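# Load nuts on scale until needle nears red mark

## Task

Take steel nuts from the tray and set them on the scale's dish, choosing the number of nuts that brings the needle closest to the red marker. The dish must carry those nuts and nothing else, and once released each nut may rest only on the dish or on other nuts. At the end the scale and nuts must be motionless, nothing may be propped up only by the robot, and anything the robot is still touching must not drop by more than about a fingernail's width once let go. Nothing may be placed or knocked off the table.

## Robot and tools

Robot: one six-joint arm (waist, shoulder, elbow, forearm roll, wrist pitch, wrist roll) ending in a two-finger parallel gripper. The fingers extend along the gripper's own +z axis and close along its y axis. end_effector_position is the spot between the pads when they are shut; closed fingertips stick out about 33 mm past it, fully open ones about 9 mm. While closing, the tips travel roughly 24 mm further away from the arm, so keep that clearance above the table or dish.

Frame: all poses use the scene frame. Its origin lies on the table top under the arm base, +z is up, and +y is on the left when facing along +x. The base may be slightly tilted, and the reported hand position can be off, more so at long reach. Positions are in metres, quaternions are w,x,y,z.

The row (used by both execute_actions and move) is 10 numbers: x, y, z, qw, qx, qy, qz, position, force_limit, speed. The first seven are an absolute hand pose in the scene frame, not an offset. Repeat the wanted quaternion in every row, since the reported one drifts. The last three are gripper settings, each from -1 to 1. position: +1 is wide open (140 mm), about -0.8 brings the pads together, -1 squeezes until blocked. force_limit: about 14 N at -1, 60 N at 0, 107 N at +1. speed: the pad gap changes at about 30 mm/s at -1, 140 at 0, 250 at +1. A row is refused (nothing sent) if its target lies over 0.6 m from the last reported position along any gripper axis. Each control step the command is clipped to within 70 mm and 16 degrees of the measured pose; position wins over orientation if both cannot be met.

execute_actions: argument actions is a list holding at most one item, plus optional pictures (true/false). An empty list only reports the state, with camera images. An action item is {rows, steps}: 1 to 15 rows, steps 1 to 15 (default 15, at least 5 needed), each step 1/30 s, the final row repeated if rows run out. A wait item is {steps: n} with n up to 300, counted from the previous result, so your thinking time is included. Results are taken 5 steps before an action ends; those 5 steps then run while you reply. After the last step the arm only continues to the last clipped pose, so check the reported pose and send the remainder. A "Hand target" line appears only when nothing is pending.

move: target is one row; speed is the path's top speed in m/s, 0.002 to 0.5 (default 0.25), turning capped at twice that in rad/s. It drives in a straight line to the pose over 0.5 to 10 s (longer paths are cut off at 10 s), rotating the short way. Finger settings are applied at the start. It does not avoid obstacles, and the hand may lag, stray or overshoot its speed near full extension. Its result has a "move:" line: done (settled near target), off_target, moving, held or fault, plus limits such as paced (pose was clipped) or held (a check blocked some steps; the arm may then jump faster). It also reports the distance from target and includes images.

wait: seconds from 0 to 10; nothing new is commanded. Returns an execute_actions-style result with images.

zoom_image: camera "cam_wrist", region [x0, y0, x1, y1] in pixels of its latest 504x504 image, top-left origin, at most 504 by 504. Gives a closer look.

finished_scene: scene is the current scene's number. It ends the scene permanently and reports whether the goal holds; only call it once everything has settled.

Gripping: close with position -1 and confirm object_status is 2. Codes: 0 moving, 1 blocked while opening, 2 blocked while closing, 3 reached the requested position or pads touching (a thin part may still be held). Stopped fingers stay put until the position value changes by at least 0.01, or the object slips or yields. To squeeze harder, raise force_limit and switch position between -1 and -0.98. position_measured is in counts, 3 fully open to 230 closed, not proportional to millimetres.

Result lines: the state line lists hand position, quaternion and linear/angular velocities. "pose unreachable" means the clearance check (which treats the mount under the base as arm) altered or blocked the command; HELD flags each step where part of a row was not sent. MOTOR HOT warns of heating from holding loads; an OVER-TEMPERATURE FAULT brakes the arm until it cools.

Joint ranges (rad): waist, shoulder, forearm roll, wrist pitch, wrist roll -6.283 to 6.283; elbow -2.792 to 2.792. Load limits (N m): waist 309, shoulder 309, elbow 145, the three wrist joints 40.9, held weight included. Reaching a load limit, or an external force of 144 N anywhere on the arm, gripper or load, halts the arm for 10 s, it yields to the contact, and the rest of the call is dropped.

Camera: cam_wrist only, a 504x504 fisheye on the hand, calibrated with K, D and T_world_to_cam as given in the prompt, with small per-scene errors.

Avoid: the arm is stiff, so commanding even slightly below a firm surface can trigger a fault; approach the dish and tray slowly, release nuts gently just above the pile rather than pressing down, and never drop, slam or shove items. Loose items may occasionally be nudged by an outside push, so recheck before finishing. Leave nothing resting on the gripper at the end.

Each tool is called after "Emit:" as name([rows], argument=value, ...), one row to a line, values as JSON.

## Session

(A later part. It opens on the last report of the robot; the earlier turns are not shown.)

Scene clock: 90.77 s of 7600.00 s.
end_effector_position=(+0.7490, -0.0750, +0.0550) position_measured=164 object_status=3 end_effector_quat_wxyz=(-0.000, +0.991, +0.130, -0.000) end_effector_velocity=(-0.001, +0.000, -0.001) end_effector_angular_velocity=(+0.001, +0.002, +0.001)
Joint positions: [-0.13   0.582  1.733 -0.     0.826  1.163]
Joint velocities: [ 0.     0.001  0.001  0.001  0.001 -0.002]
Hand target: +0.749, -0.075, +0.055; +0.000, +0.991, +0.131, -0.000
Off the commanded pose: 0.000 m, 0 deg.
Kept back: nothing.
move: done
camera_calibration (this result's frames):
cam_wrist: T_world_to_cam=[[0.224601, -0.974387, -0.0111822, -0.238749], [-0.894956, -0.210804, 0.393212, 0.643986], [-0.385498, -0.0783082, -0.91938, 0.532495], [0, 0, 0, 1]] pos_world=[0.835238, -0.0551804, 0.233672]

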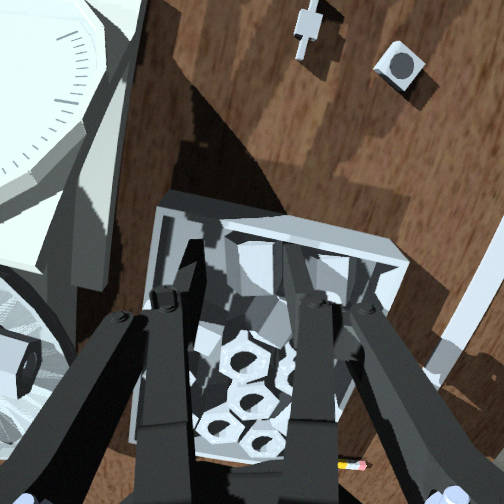

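Working; it slides.

Emit:
move(target=[0.7485,-0.073,0.043,0,0.9914,0.1305,0,-0.28,-0.3,-0.3], speed=0.006)

Emit:
move(target=[0.7485,-0.073,0.043,0,0.9914,0.1305,0,-1,-0.3,-0.3])

Emit:
move(target=[0.745,-0.073,0.15,0,0.9914,0.1305,0,-1,-0.3,-0.3], speed=0.15)

Emit:
move(target=[0.625,0.055,0.15,0,1,0,0,-1,-0.3,-0.3])

Scene clock: 97.27 s of 7600.00 s.
end_effector_position=(+0.7485, -0.0730, +0.0430) position_measured=164 object_status=3 end_effector_quat_wxyz=(+0.000, +0.991, +0.130, -0.000) end_effector_velocity=(+0.000, -0.000, +0.001) end_effector_angular_velocity=(-0.000, -0.001, +0.001)
Joint positions: [-0.128  0.595  1.74  -0.     0.807  1.166]
Joint velocities: [-0.    -0.001  0.    -0.     0.    -0.001]
Hand target: +0.749, -0.073, +0.043; +0.000, +0.991, +0.130, -0.000
Off the commanded pose: 0.000 m, 0 deg.
Kept back: nothing.
move: done
camera_calibration (this result's frames):
cam_wrist: T_world_to_cam=[[0.224602, -0.974387, -0.011135, -0.236863], [-0.894985, -0.210792, 0.393153, 0.648721], [-0.38543, -0.0783372, -0.919406, 0.521429], [0, 0, 0, 1]] pos_world=[0.83477, -0.0532033, 0.22172]

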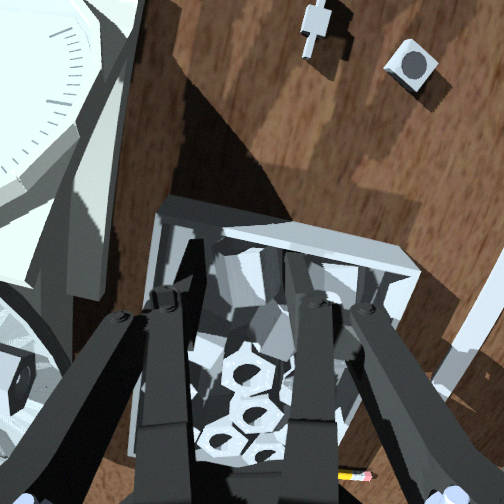

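Scene clock: 97.97 s of 7600.00 s.
end_effector_position=(+0.7485, -0.0730, +0.0430) position_measured=184 object_status=2 end_effector_quat_wxyz=(-0.000, +0.991, +0.130, -0.000) end_effector_velocity=(-0.001, +0.000, +0.001) end_effector_angular_velocity=(+0.000, +0.002, +0.000)
Joint positions: [-0.128  0.595  1.74  -0.     0.807  1.166]
Joint velocities: [-0.    -0.001  0.001 -0.     0.002 -0.   ]
Hand target: +0.749, -0.073, +0.043; -0.000, +0.991, +0.131, -0.000
Off the commanded pose: 0.000 m, 0 deg.
Kept back: nothing.
move: done
camera_calibration (this result's frames):
cam_wrist: T_world_to_cam=[[0.224584, -0.974391, -0.0111619, -0.23683], [-0.894984, -0.210785, 0.393158, 0.648718], [-0.385442, -0.0783071, -0.919403, 0.521418], [0, 0, 0, 1]] pos_world=[0.834757, -0.0531939, 0.221701]

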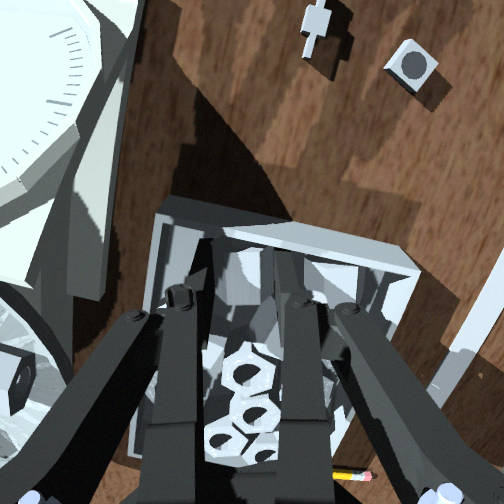

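Scene clock: 99.07 s of 7600.00 s.
end_effector_position=(+0.7449, -0.0729, +0.1499) position_measured=184 object_status=2 end_effector_quat_wxyz=(-0.000, +0.991, +0.131, -0.000) end_effector_velocity=(+0.000, -0.000, +0.001) end_effector_angular_velocity=(+0.001, -0.001, -0.001)
Joint positions: [-0.128  0.48   1.691  0.     0.97   1.165]
Joint velocities: [-0.    -0.001 -0.001  0.001  0.001 -0.   ]
Hand target: +0.745, -0.073, +0.150; -0.000, +0.991, +0.131, +0.000
Off the commanded pose: 0.000 m, 0 deg.
Kept back: nothing.
move: done
camera_calibration (this result's frames):
cam_wrist: T_world_to_cam=[[0.224708, -0.974361, -0.0112757, -0.234843], [-0.894952, -0.210945, 0.393145, 0.603423], [-0.385443, -0.0782517, -0.919407, 0.618275], [0, 0, 0, 1]] pos_world=[0.831116, -0.0531525, 0.328566]

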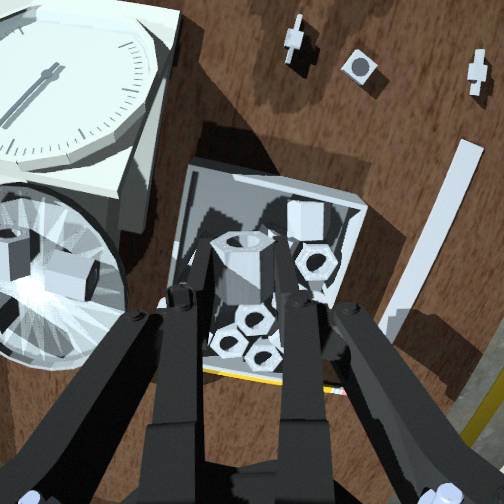

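Scene clock: 100.23 s of 7600.00 s.
end_effector_position=(+0.6248, +0.0548, +0.1498) position_measured=184 object_status=2 end_effector_quat_wxyz=(-0.000, +1.000, -0.000, -0.000) end_effector_velocity=(-0.000, +0.001, +0.001) end_effector_angular_velocity=(+0.001, -0.003, -0.003)
Joint positions: [0.048 0.319 1.94  0.001 0.883 1.603]
Joint velocities: [ 0.002 -0.002  0.001  0.001 -0.002  0.004]
Hand target: +0.625, +0.055, +0.150; -0.000, +1.000, -0.000, -0.000
Off the commanded pose: 0.000 m, 0 deg.
Kept back: nothing.
move: done
camera_calibration (this result's frames):
cam_wrist: T_world_to_cam=[[-0.035207, -0.999312, -0.0116508, 0.0804127], [-0.918993, 0.027792, 0.393292, 0.524848], [-0.392698, 0.0245536, -0.91934, 0.580825], [0, 0, 0, 1]] pos_world=[0.713251, 0.0515095, 0.328494]

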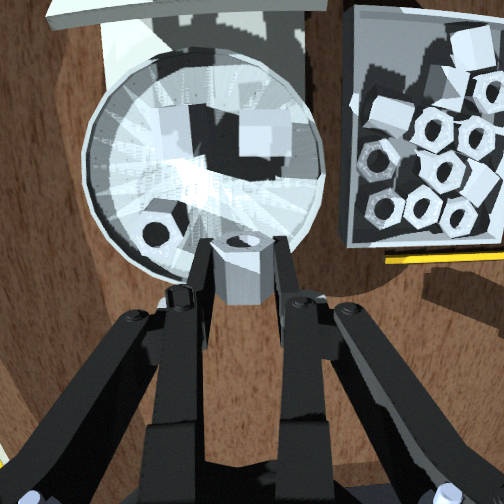

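Emit:
move(target=[0.638,0.052,0.105,0,1,0,0,-1,-0.3,-0.3], speed=0.05)

Emit:
move(target=[0.638,0.052,0.105,0,1,0,0,-0.33,-0.3,-0.3])

Emit:
move(target=[0.638,0.052,0.15,0,1,0,0,-0.33,-0.3,-0.3], speed=0.15)

Emit:
move(target=[0.755,-0.112,0.10,0,0.9914,0.1305,0,-0.28,-0.3,-0.3])

Scene clock: 101.70 s of 7600.00 s.
end_effector_position=(+0.6380, +0.0520, +0.1051) position_measured=184 object_status=2 end_effector_quat_wxyz=(+0.000, +1.000, -0.000, -0.000) end_effector_velocity=(-0.000, -0.000, -0.001) end_effector_angular_velocity=(-0.001, +0.001, +0.000)
Joint positions: [ 0.043  0.387  1.944 -0.     0.81   1.598]
Joint velocities: [-0.     0.001  0.    -0.001 -0.001  0.   ]
Hand target: +0.638, +0.052, +0.105; +0.000, +1.000, -0.000, +0.000
Off the commanded pose: 0.000 m, 0 deg.
Kept back: nothing.
move: done
camera_calibration (this result's frames):
cam_wrist: T_world_to_cam=[[-0.0352371, -0.999318, -0.0110807, 0.0775369], [-0.919034, 0.0280465, 0.393179, 0.554704], [-0.3926, 0.024038, -0.919395, 0.544928], [0, 0, 0, 1]] pos_world=[0.726463, 0.0488275, 0.283765]

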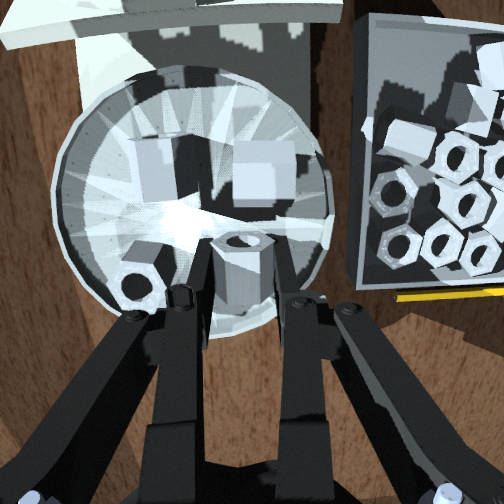

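Scene clock: 102.40 s of 7600.00 s.
end_effector_position=(+0.6380, +0.0520, +0.1050) position_measured=171 object_status=3 end_effector_quat_wxyz=(+0.000, +1.000, +0.000, +0.000) end_effector_velocity=(+0.001, +0.000, +0.000) end_effector_angular_velocity=(+0.000, -0.002, -0.000)
Joint positions: [ 0.043  0.387  1.944 -0.     0.81   1.598]
Joint velocities: [ 0.    -0.    -0.     0.    -0.001  0.   ]
Hand target: +0.638, +0.052, +0.105; +0.000, +1.000, -0.000, +0.000
Off the commanded pose: 0.000 m, 0 deg.
Kept back: nothing.
move: done
camera_calibration (this result's frames):
cam_wrist: T_world_to_cam=[[-0.0351343, -0.999321, -0.0110829, 0.0774404], [-0.919054, 0.0279522, 0.393138, 0.554742], [-0.392562, 0.0239984, -0.919412, 0.544846], [0, 0, 0, 1]] pos_world=[0.726444, 0.0488061, 0.283706]

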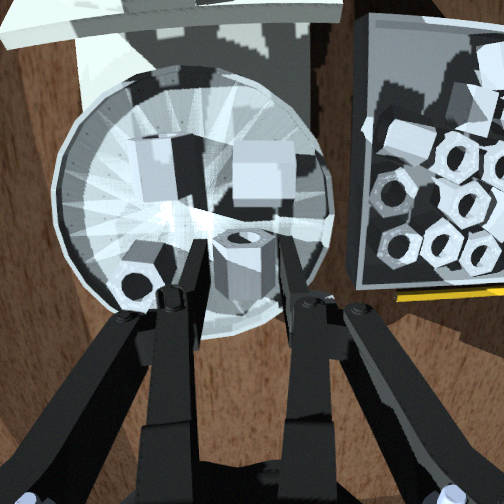

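Scene clock: 103.20 s of 7600.00 s.
end_effector_position=(+0.6379, +0.0520, +0.1499) position_measured=171 object_status=3 end_effector_quat_wxyz=(-0.000, +1.000, +0.000, -0.000) end_effector_velocity=(+0.001, +0.000, +0.000) end_effector_angular_velocity=(+0.001, -0.001, -0.000)
Joint positions: [ 0.043  0.336  1.915 -0.     0.891  1.598]
Joint velocities: [ 0.    -0.    -0.001  0.001 -0.001 -0.   ]
Hand target: +0.638, +0.052, +0.150; -0.000, +1.000, +0.000, -0.000
Off the commanded pose: 0.000 m, 0 deg.
Kept back: nothing.
move: done
camera_calibration (this result's frames):
cam_wrist: T_world_to_cam=[[-0.0351402, -0.99932, -0.0111802, 0.0779748], [-0.919037, 0.0279183, 0.393181, 0.537004], [-0.392602, 0.0240915, -0.919393, 0.586131], [0, 0, 0, 1]] pos_world=[0.726383, 0.0488087, 0.328617]

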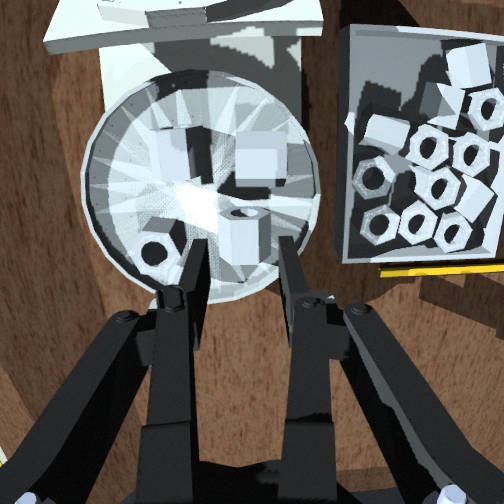

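Scene clock: 104.47 s of 7600.00 s.
end_effector_position=(+0.7554, -0.1118, +0.1002) position_measured=164 object_status=3 end_effector_quat_wxyz=(+0.000, +0.991, +0.130, +0.000) end_effector_velocity=(+0.002, -0.002, -0.001) end_effector_angular_velocity=(-0.001, -0.002, +0.002)
Joint positions: [-0.176  0.548  1.688 -0.001  0.905  1.118]
Joint velocities: [-0.002  0.003 -0.002 -0.001 -0.003 -0.004]
Hand target: +0.755, -0.112, +0.100; +0.000, +0.991, +0.131, +0.000
Off the commanded pose: 0.000 m, 0 deg.
Kept back: nothing.
move: done
camera_calibration (this result's frames):
cam_wrist: T_world_to_cam=[[0.224595, -0.974396, -0.0104528, -0.275664], [-0.895047, -0.210522, 0.393156, 0.624245], [-0.38529, -0.0789449, -0.919412, 0.573443], [0, 0, 0, 1]] pos_world=[0.841583, -0.0919182, 0.278923]

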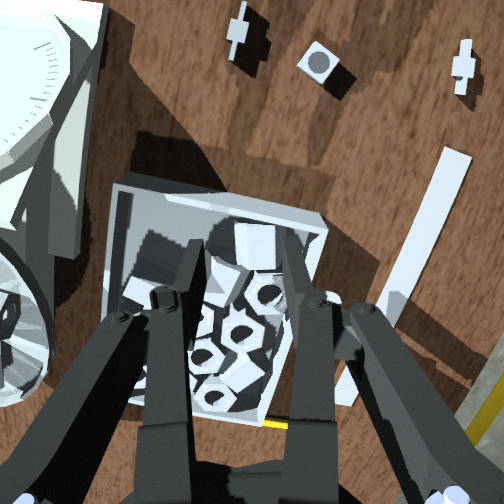

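Emit:
move(target=[0.7465,-0.1143,0.067,0,0.9914,0.1305,0,-0.28,-0.3,-0.3], speed=0.05)

Scene clock: 105.70 s of 7600.00 s.
end_effector_position=(+0.7466, -0.1143, +0.0671) position_measured=164 object_status=3 end_effector_quat_wxyz=(+0.000, +0.991, +0.130, +0.000) end_effector_velocity=(-0.001, +0.001, -0.000) end_effector_angular_velocity=(+0.002, +0.002, -0.001)
Joint positions: [-0.182  0.572  1.723 -0.     0.847  1.112]
Joint velocities: [-0.    -0.     0.001  0.002  0.002 -0.   ]
Hand target: +0.747, -0.114, +0.067; +0.000, +0.991, +0.130, -0.000
Off the commanded pose: 0.000 m, 0 deg.
Kept back: nothing.
move: done
camera_calibration (this result's frames):
cam_wrist: T_world_to_cam=[[0.224573, -0.974394, -0.0110827, -0.276406], [-0.894995, -0.210745, 0.393155, 0.628831], [-0.385423, -0.0783728, -0.919406, 0.53953], [0, 0, 0, 1]] pos_world=[0.832822, -0.0945214, 0.245755]

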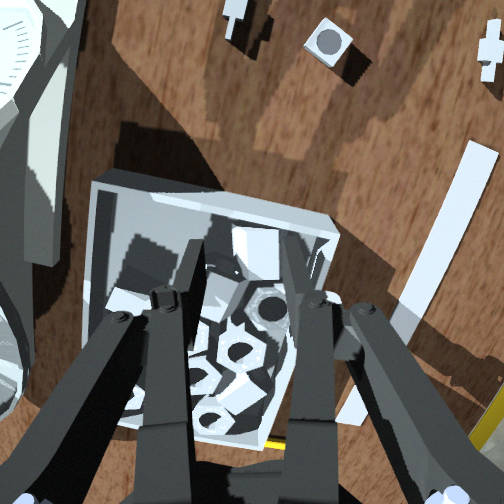

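Emit:
move(target=[0.7495,-0.1135,0.066,0,0.9914,0.1305,0,-0.28,-0.3,-0.3], speed=0.02)

Emit:
move(target=[0.7495,-0.1135,0.059,0,0.9914,0.1305,0,-0.28,-0.3,-0.3], speed=0.005)

Emit:
move(target=[0.7495,-0.1135,0.043,0,0.9914,0.1305,0,-0.28,-0.3,-0.3], speed=0.008)

Emit:
move(target=[0.7495,-0.1135,0.043,0,0.9914,0.1305,0,-1,-0.3,-0.3])

Emit:
move(target=[0.745,-0.11,0.17,0,0.9914,0.1305,0,-1,-0.3,-0.3], speed=0.15)

Emit:
move(target=[0.66,0.08,0.17,0,1,0,0,-1,-0.3,-0.3])

Scene clock: 106.73 s of 7600.00 s.
end_effector_position=(+0.7495, -0.1135, +0.0660) position_measured=164 object_status=3 end_effector_quat_wxyz=(-0.000, +0.991, +0.131, -0.000) end_effector_velocity=(+0.000, -0.000, +0.001) end_effector_angular_velocity=(-0.000, +0.000, +0.000)
Joint positions: [-0.18   0.577  1.717 -0.     0.848  1.113]
Joint velocities: [-0.    -0.001 -0.001 -0.     0.002 -0.001]
Hand target: +0.750, -0.113, +0.066; -0.000, +0.991, +0.131, +0.000
Off the commanded pose: 0.000 m, 0 deg.
Kept back: nothing.
move: done
camera_calibration (this result's frames):
cam_wrist: T_world_to_cam=[[0.224611, -0.974385, -0.0111452, -0.276287], [-0.894982, -0.210804, 0.393153, 0.632008], [-0.385432, -0.0783318, -0.919405, 0.539764], [0, 0, 0, 1]] pos_world=[0.835735, -0.093699, 0.244707]

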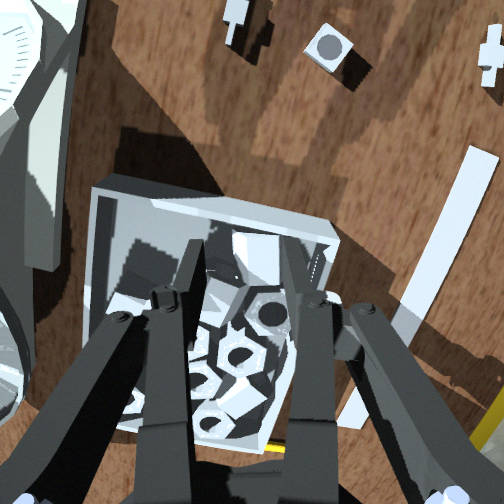

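Scene clock: 108.37 s of 7600.00 s.
end_effector_position=(+0.7496, -0.1135, +0.0591) position_measured=164 object_status=3 end_effector_quat_wxyz=(+0.000, +0.991, +0.130, +0.000) end_effector_velocity=(-0.001, +0.000, -0.002) end_effector_angular_velocity=(+0.001, +0.003, -0.001)
Joint positions: [-0.18   0.584  1.72  -0.     0.837  1.113]
Joint velocities: [ 0.     0.002  0.001  0.001 -0.     0.   ]
Hand target: +0.750, -0.114, +0.059; +0.000, +0.991, +0.131, -0.000
Off the commanded pose: 0.000 m, 0 deg.
Kept back: nothing.
move: done
camera_calibration (this result's frames):
cam_wrist: T_world_to_cam=[[0.22459, -0.97439, -0.0110877, -0.276379], [-0.895041, -0.210773, 0.393034, 0.634844], [-0.385305, -0.0783473, -0.919457, 0.533349], [0, 0, 0, 1]] pos_world=[0.835786, -0.0937065, 0.237812]

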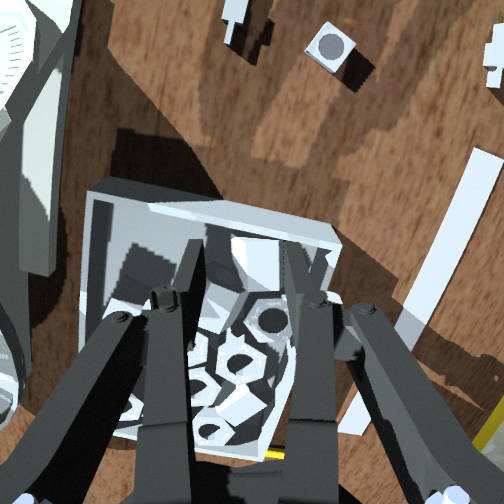

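Scene clock: 110.60 s of 7600.00 s.
end_effector_position=(+0.7495, -0.1135, +0.0430) position_measured=164 object_status=3 end_effector_quat_wxyz=(-0.000, +0.991, +0.130, +0.000) end_effector_velocity=(-0.000, +0.000, -0.000) end_effector_angular_velocity=(+0.001, +0.001, +0.000)
Joint positions: [-0.18   0.602  1.726 -0.     0.813  1.113]
Joint velocities: [ 0.     0.     0.     0.     0.001 -0.   ]
Hand target: +0.750, -0.114, +0.043; +0.000, +0.991, +0.130, -0.000
Off the commanded pose: 0.000 m, 0 deg.
Kept back: nothing.
move: done
camera_calibration (this result's frames):
cam_wrist: T_world_to_cam=[[0.224573, -0.974393, -0.0111519, -0.276522], [-0.894992, -0.210773, 0.393146, 0.641094], [-0.385429, -0.0783091, -0.919408, 0.518656], [0, 0, 0, 1]] pos_world=[0.835779, -0.0937007, 0.22173]

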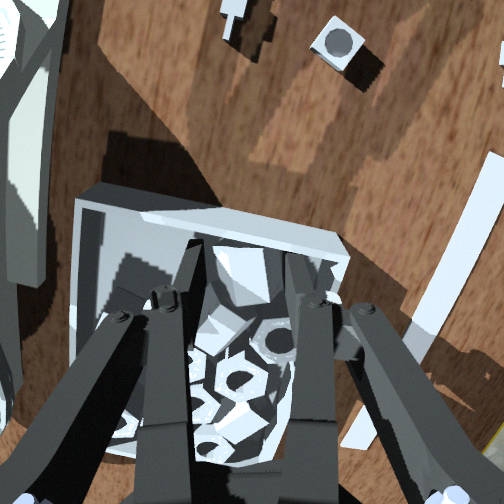

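Scene clock: 111.30 s of 7600.00 s.
end_effector_position=(+0.7495, -0.1135, +0.0430) position_measured=184 object_status=2 end_effector_quat_wxyz=(-0.000, +0.991, +0.130, +0.000) end_effector_velocity=(+0.000, +0.000, +0.001) end_effector_angular_velocity=(+0.000, -0.001, -0.001)
Joint positions: [-0.18   0.602  1.726 -0.     0.813  1.113]
Joint velocities: [-0.    -0.001  0.     0.001 -0.     0.   ]
Hand target: +0.750, -0.114, +0.043; +0.000, +0.991, +0.131, -0.000
Off the commanded pose: 0.000 m, 0 deg.
Kept back: nothing.
move: done
camera_calibration (this result's frames):
cam_wrist: T_world_to_cam=[[0.224559, -0.974397, -0.0111391, -0.276526], [-0.895004, -0.210756, 0.393128, 0.641106], [-0.38541, -0.0783107, -0.919416, 0.518623], [0, 0, 0, 1]] pos_world=[0.835771, -0.0937152, 0.221713]

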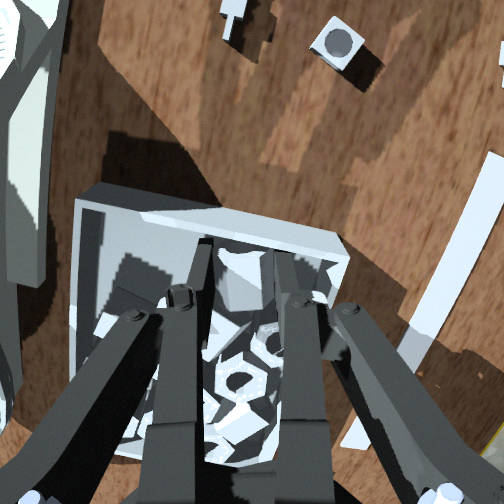

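Scene clock: 112.57 s of 7600.00 s.
end_effector_position=(+0.7448, -0.1099, +0.1699) position_measured=184 object_status=2 end_effector_quat_wxyz=(-0.000, +0.991, +0.131, -0.000) end_effector_velocity=(-0.000, +0.000, +0.000) end_effector_angular_velocity=(+0.001, +0.001, -0.000)
Joint positions: [-0.177  0.469  1.667  0.     1.005  1.116]
Joint velocities: [-0.    -0.    -0.001  0.001  0.002 -0.001]
Hand target: +0.745, -0.110, +0.170; -0.000, +0.991, +0.131, +0.000
Off the commanded pose: 0.000 m, 0 deg.
Kept back: nothing.
move: done
camera_calibration (this result's frames):
cam_wrist: T_world_to_cam=[[0.224756, -0.97435, -0.0112643, -0.270696], [-0.894945, -0.210984, 0.39314, 0.587711], [-0.385433, -0.0782796, -0.919409, 0.633774], [0, 0, 0, 1]] pos_world=[0.831087, -0.0901437, 0.348596]

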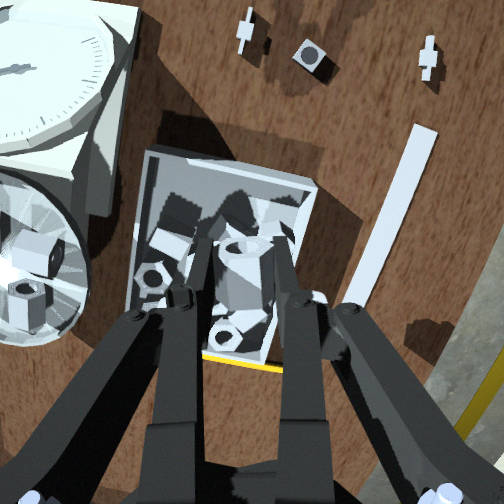

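Scene clock: 113.83 s of 7600.00 s.
end_effector_position=(+0.6596, +0.0799, +0.1699) position_measured=184 object_status=2 end_effector_quat_wxyz=(-0.000, +1.000, -0.000, -0.000) end_effector_velocity=(-0.000, +0.001, +0.001) end_effector_angular_velocity=(-0.001, -0.002, -0.000)
Joint positions: [0.084 0.348 1.852 0.001 0.941 1.639]
Joint velocities: [ 0.002 -0.002  0.001 -0.002 -0.001  0.003]
Hand target: +0.660, +0.080, +0.170; -0.000, +1.000, -0.000, -0.000
Off the commanded pose: 0.000 m, 0 deg.
Kept back: nothing.
move: done
camera_calibration (this result's frames):
cam_wrist: T_world_to_cam=[[-0.0352096, -0.999309, -0.0119063, 0.106978], [-0.918976, 0.0276926, 0.393341, 0.548288], [-0.392739, 0.024791, -0.919316, 0.612336], [0, 0, 0, 1]] pos_world=[0.748118, 0.0765405, 0.348539]

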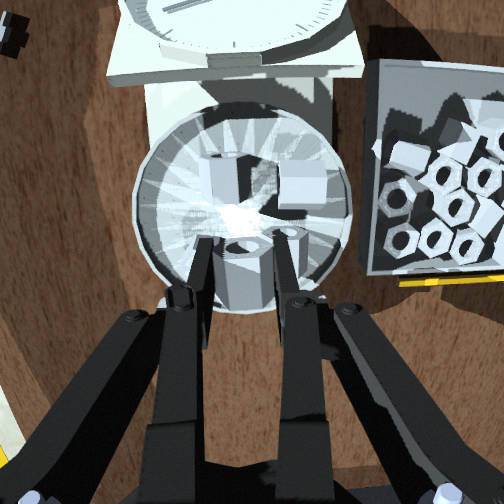

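Emit:
move(target=[0.640,0.113,0.15,0,1,0,0,-1,-0.3,-0.3], speed=0.1)

Emit:
move(target=[0.640,0.113,0.134,0,1,0,0,-1,-0.3,-0.3], speed=0.03)

Emit:
move(target=[0.640,0.113,0.134,0,1,0,0,-0.33,-0.3,-0.3])

Emit:
move(target=[0.640,0.113,0.18,0,1,0,0,-0.33,-0.3,-0.3], speed=0.15)

Emit:
move(target=[0.72,0.03,0.24,0,1,0,0,-0.33,-0.3,-0.3])

Emit:
wait(seconds=1.5)

Scene clock: 114.93 s of 7600.00 s.
end_effector_position=(+0.6400, +0.1129, +0.1500) position_measured=184 object_status=2 end_effector_quat_wxyz=(-0.000, +1.000, -0.000, -0.000) end_effector_velocity=(-0.001, +0.001, -0.001) end_effector_angular_velocity=(+0.000, +0.002, -0.001)
Joint positions: [0.137 0.349 1.895 0.    0.897 1.692]
Joint velocities: [ 0.001  0.001  0.001  0.    -0.     0.001]
Hand target: +0.640, +0.113, +0.150; -0.000, +1.000, -0.000, -0.000
Off the commanded pose: 0.000 m, 0 deg.
Kept back: nothing.
move: done
camera_calibration (this result's frames):
cam_wrist: T_world_to_cam=[[-0.0352396, -0.999315, -0.0112737, 0.139011], [-0.919042, 0.0279734, 0.393166, 0.537147], [-0.392581, 0.024216, -0.919399, 0.585549], [0, 0, 0, 1]] pos_world=[0.728435, 0.10971, 0.328732]

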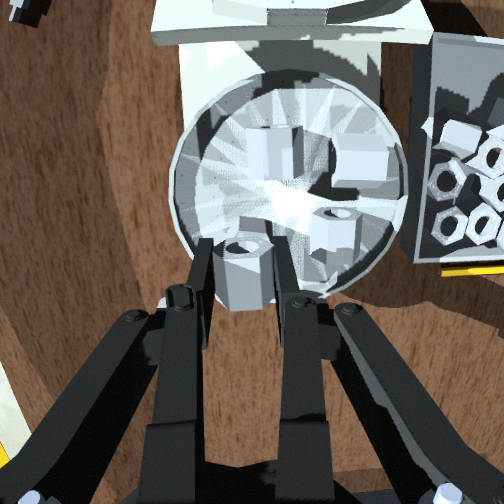

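Scene clock: 115.73 s of 7600.00 s.
end_effector_position=(+0.6400, +0.1130, +0.1341) position_measured=184 object_status=2 end_effector_quat_wxyz=(+0.000, +1.000, -0.000, +0.000) end_effector_velocity=(+0.000, -0.000, -0.001) end_effector_angular_velocity=(-0.000, -0.001, -0.000)
Joint positions: [ 0.137  0.366  1.906 -0.     0.869  1.693]
Joint velocities: [-0.     0.     0.001 -0.    -0.002  0.   ]
Hand target: +0.640, +0.113, +0.134; +0.000, +1.000, -0.000, +0.000
Off the commanded pose: 0.000 m, 0 deg.
Kept back: nothing.
move: done
camera_calibration (this result's frames):
cam_wrist: T_world_to_cam=[[-0.0352063, -0.999318, -0.0111229, 0.138859], [-0.919051, 0.0280026, 0.393142, 0.543462], [-0.392562, 0.0240636, -0.919411, 0.570885], [0, 0, 0, 1]] pos_world=[0.728467, 0.109808, 0.312765]

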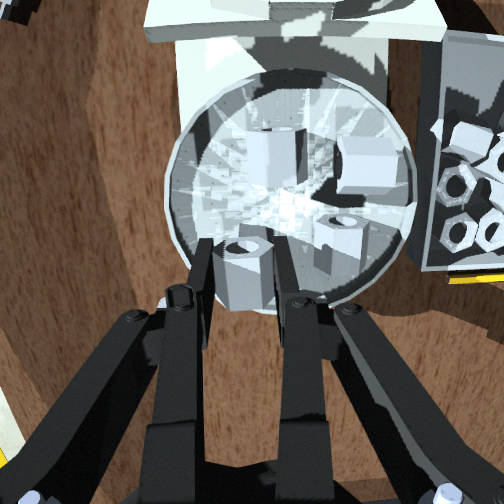

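Scene clock: 116.43 s of 7600.00 s.
end_effector_position=(+0.6400, +0.1130, +0.1340) position_measured=171 object_status=3 end_effector_quat_wxyz=(+0.000, +1.000, -0.000, +0.000) end_effector_velocity=(-0.000, -0.000, +0.001) end_effector_angular_velocity=(-0.001, -0.000, +0.001)
Joint positions: [ 0.137  0.366  1.906 -0.     0.869  1.693]
Joint velocities: [-0.    -0.001 -0.    -0.001  0.001 -0.001]
Hand target: +0.640, +0.113, +0.134; +0.000, +1.000, -0.000, +0.000
Off the commanded pose: 0.000 m, 0 deg.
Kept back: nothing.
move: done
camera_calibration (this result's frames):
cam_wrist: T_world_to_cam=[[-0.0352054, -0.999318, -0.0111225, 0.138855], [-0.91905, 0.0280019, 0.393144, 0.543464], [-0.392565, 0.0240629, -0.91941, 0.57082], [0, 0, 0, 1]] pos_world=[0.728443, 0.109807, 0.312702]

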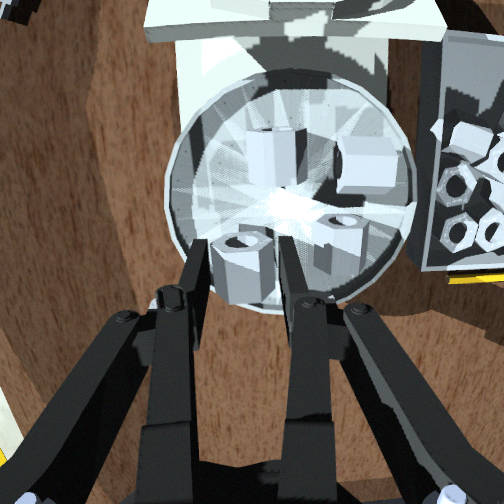

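Scene clock: 117.23 s of 7600.00 s.
end_effector_position=(+0.6399, +0.1130, +0.1799) position_measured=171 object_status=3 end_effector_quat_wxyz=(+0.000, +1.000, +0.000, -0.000) end_effector_velocity=(-0.001, +0.001, +0.001) end_effector_angular_velocity=(+0.002, +0.002, -0.001)
Joint positions: [ 0.137  0.318  1.873 -0.     0.95   1.692]
Joint velocities: [ 0.    -0.002 -0.001  0.003  0.004  0.   ]
Hand target: +0.640, +0.113, +0.180; -0.000, +1.000, +0.000, -0.000
Off the commanded pose: 0.000 m, 0 deg.
Kept back: nothing.
move: done
camera_calibration (this result's frames):
cam_wrist: T_world_to_cam=[[-0.0350629, -0.999323, -0.0111099, 0.139266], [-0.919041, 0.0278749, 0.393176, 0.525352], [-0.3926, 0.0239964, -0.919396, 0.613038], [0, 0, 0, 1]] pos_world=[0.728382, 0.109817, 0.358616]

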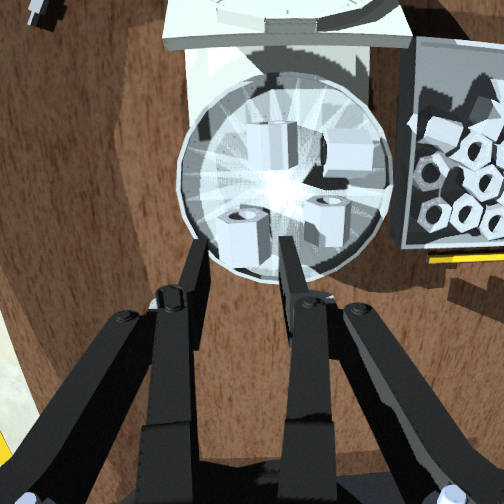

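Scene clock: 118.20 s of 7600.00 s.
end_effector_position=(+0.7201, +0.0302, +0.2401) position_measured=171 object_status=3 end_effector_quat_wxyz=(+0.000, +1.000, +0.000, +0.000) end_effector_velocity=(-0.000, -0.001, +0.001) end_effector_angular_velocity=(-0.000, +0.001, +0.000)
Joint positions: [ 0.01   0.367  1.678 -0.     1.097  1.565]
Joint velocities: [-0.001 -0.001 -0.002 -0.     0.004 -0.001]
Hand target: +0.720, +0.030, +0.240; +0.000, +1.000, +0.000, +0.000
Off the commanded pose: 0.000 m, 0 deg.
Kept back: nothing.
move: done
camera_calibration (this result's frames):
cam_wrist: T_world_to_cam=[[-0.0350158, -0.999328, -0.0108258, 0.0598664], [-0.919103, 0.0279471, 0.393026, 0.577724], [-0.392459, 0.0237122, -0.919464, 0.701698], [0, 0, 0, 1]] pos_world=[0.808472, 0.0270417, 0.418774]

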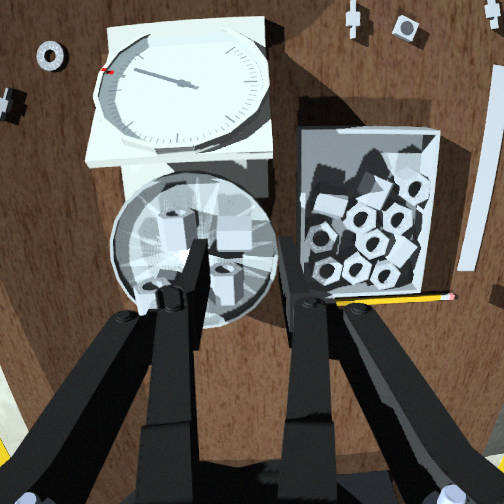

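Scene clock: 119.70 s of 7600.00 s.
end_effector_position=(+0.7201, +0.0301, +0.2401) position_measured=171 object_status=3 end_effector_quat_wxyz=(+0.000, +1.000, +0.000, +0.000) end_effector_velocity=(+0.000, -0.000, +0.000) end_effector_angular_velocity=(-0.000, -0.001, +0.000)
Joint positions: [ 0.009  0.367  1.677 -0.     1.097  1.565]
Joint velocities: [ 0.    -0.001 -0.    -0.    -0.    -0.   ]
Hand target: +0.720, +0.030, +0.240; +0.000, +1.000, +0.000, +0.000
Off the commanded pose: 0.000 m, 0 deg.
Kept back: nothing.
Steps of this call (steps 1 to 45: nothing new was sent). Readings (end_effector_position | what the end effector reports):
1: (+0.7201, +0.0301, +0.2401) | position_measured=171 object_status=3
2: (+0.7201, +0.0301, +0.2401) | position_measured=171 object_status=3
4: (+0.7201, +0.0301, +0.2401) | position_measured=171 object_status=3
8: (+0.7201, +0.0301, +0.2401) | position_measured=171 object_status=3
45: the state above
camera_calibration (this result's frames):
cam_wrist: T_world_to_cam=[[-0.0350654, -0.999326, -0.0108589, 0.0598558], [-0.919099, 0.0279796, 0.393031, 0.57776], [-0.392463, 0.0237622, -0.919461, 0.701749], [0, 0, 0, 1]] pos_world=[0.808528, 0.0269748, 0.418803]

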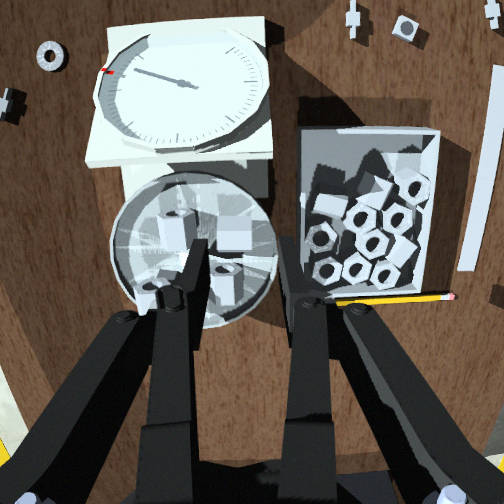

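Emit:
finished_scene(scene=1)

The scene is finished: the task was done.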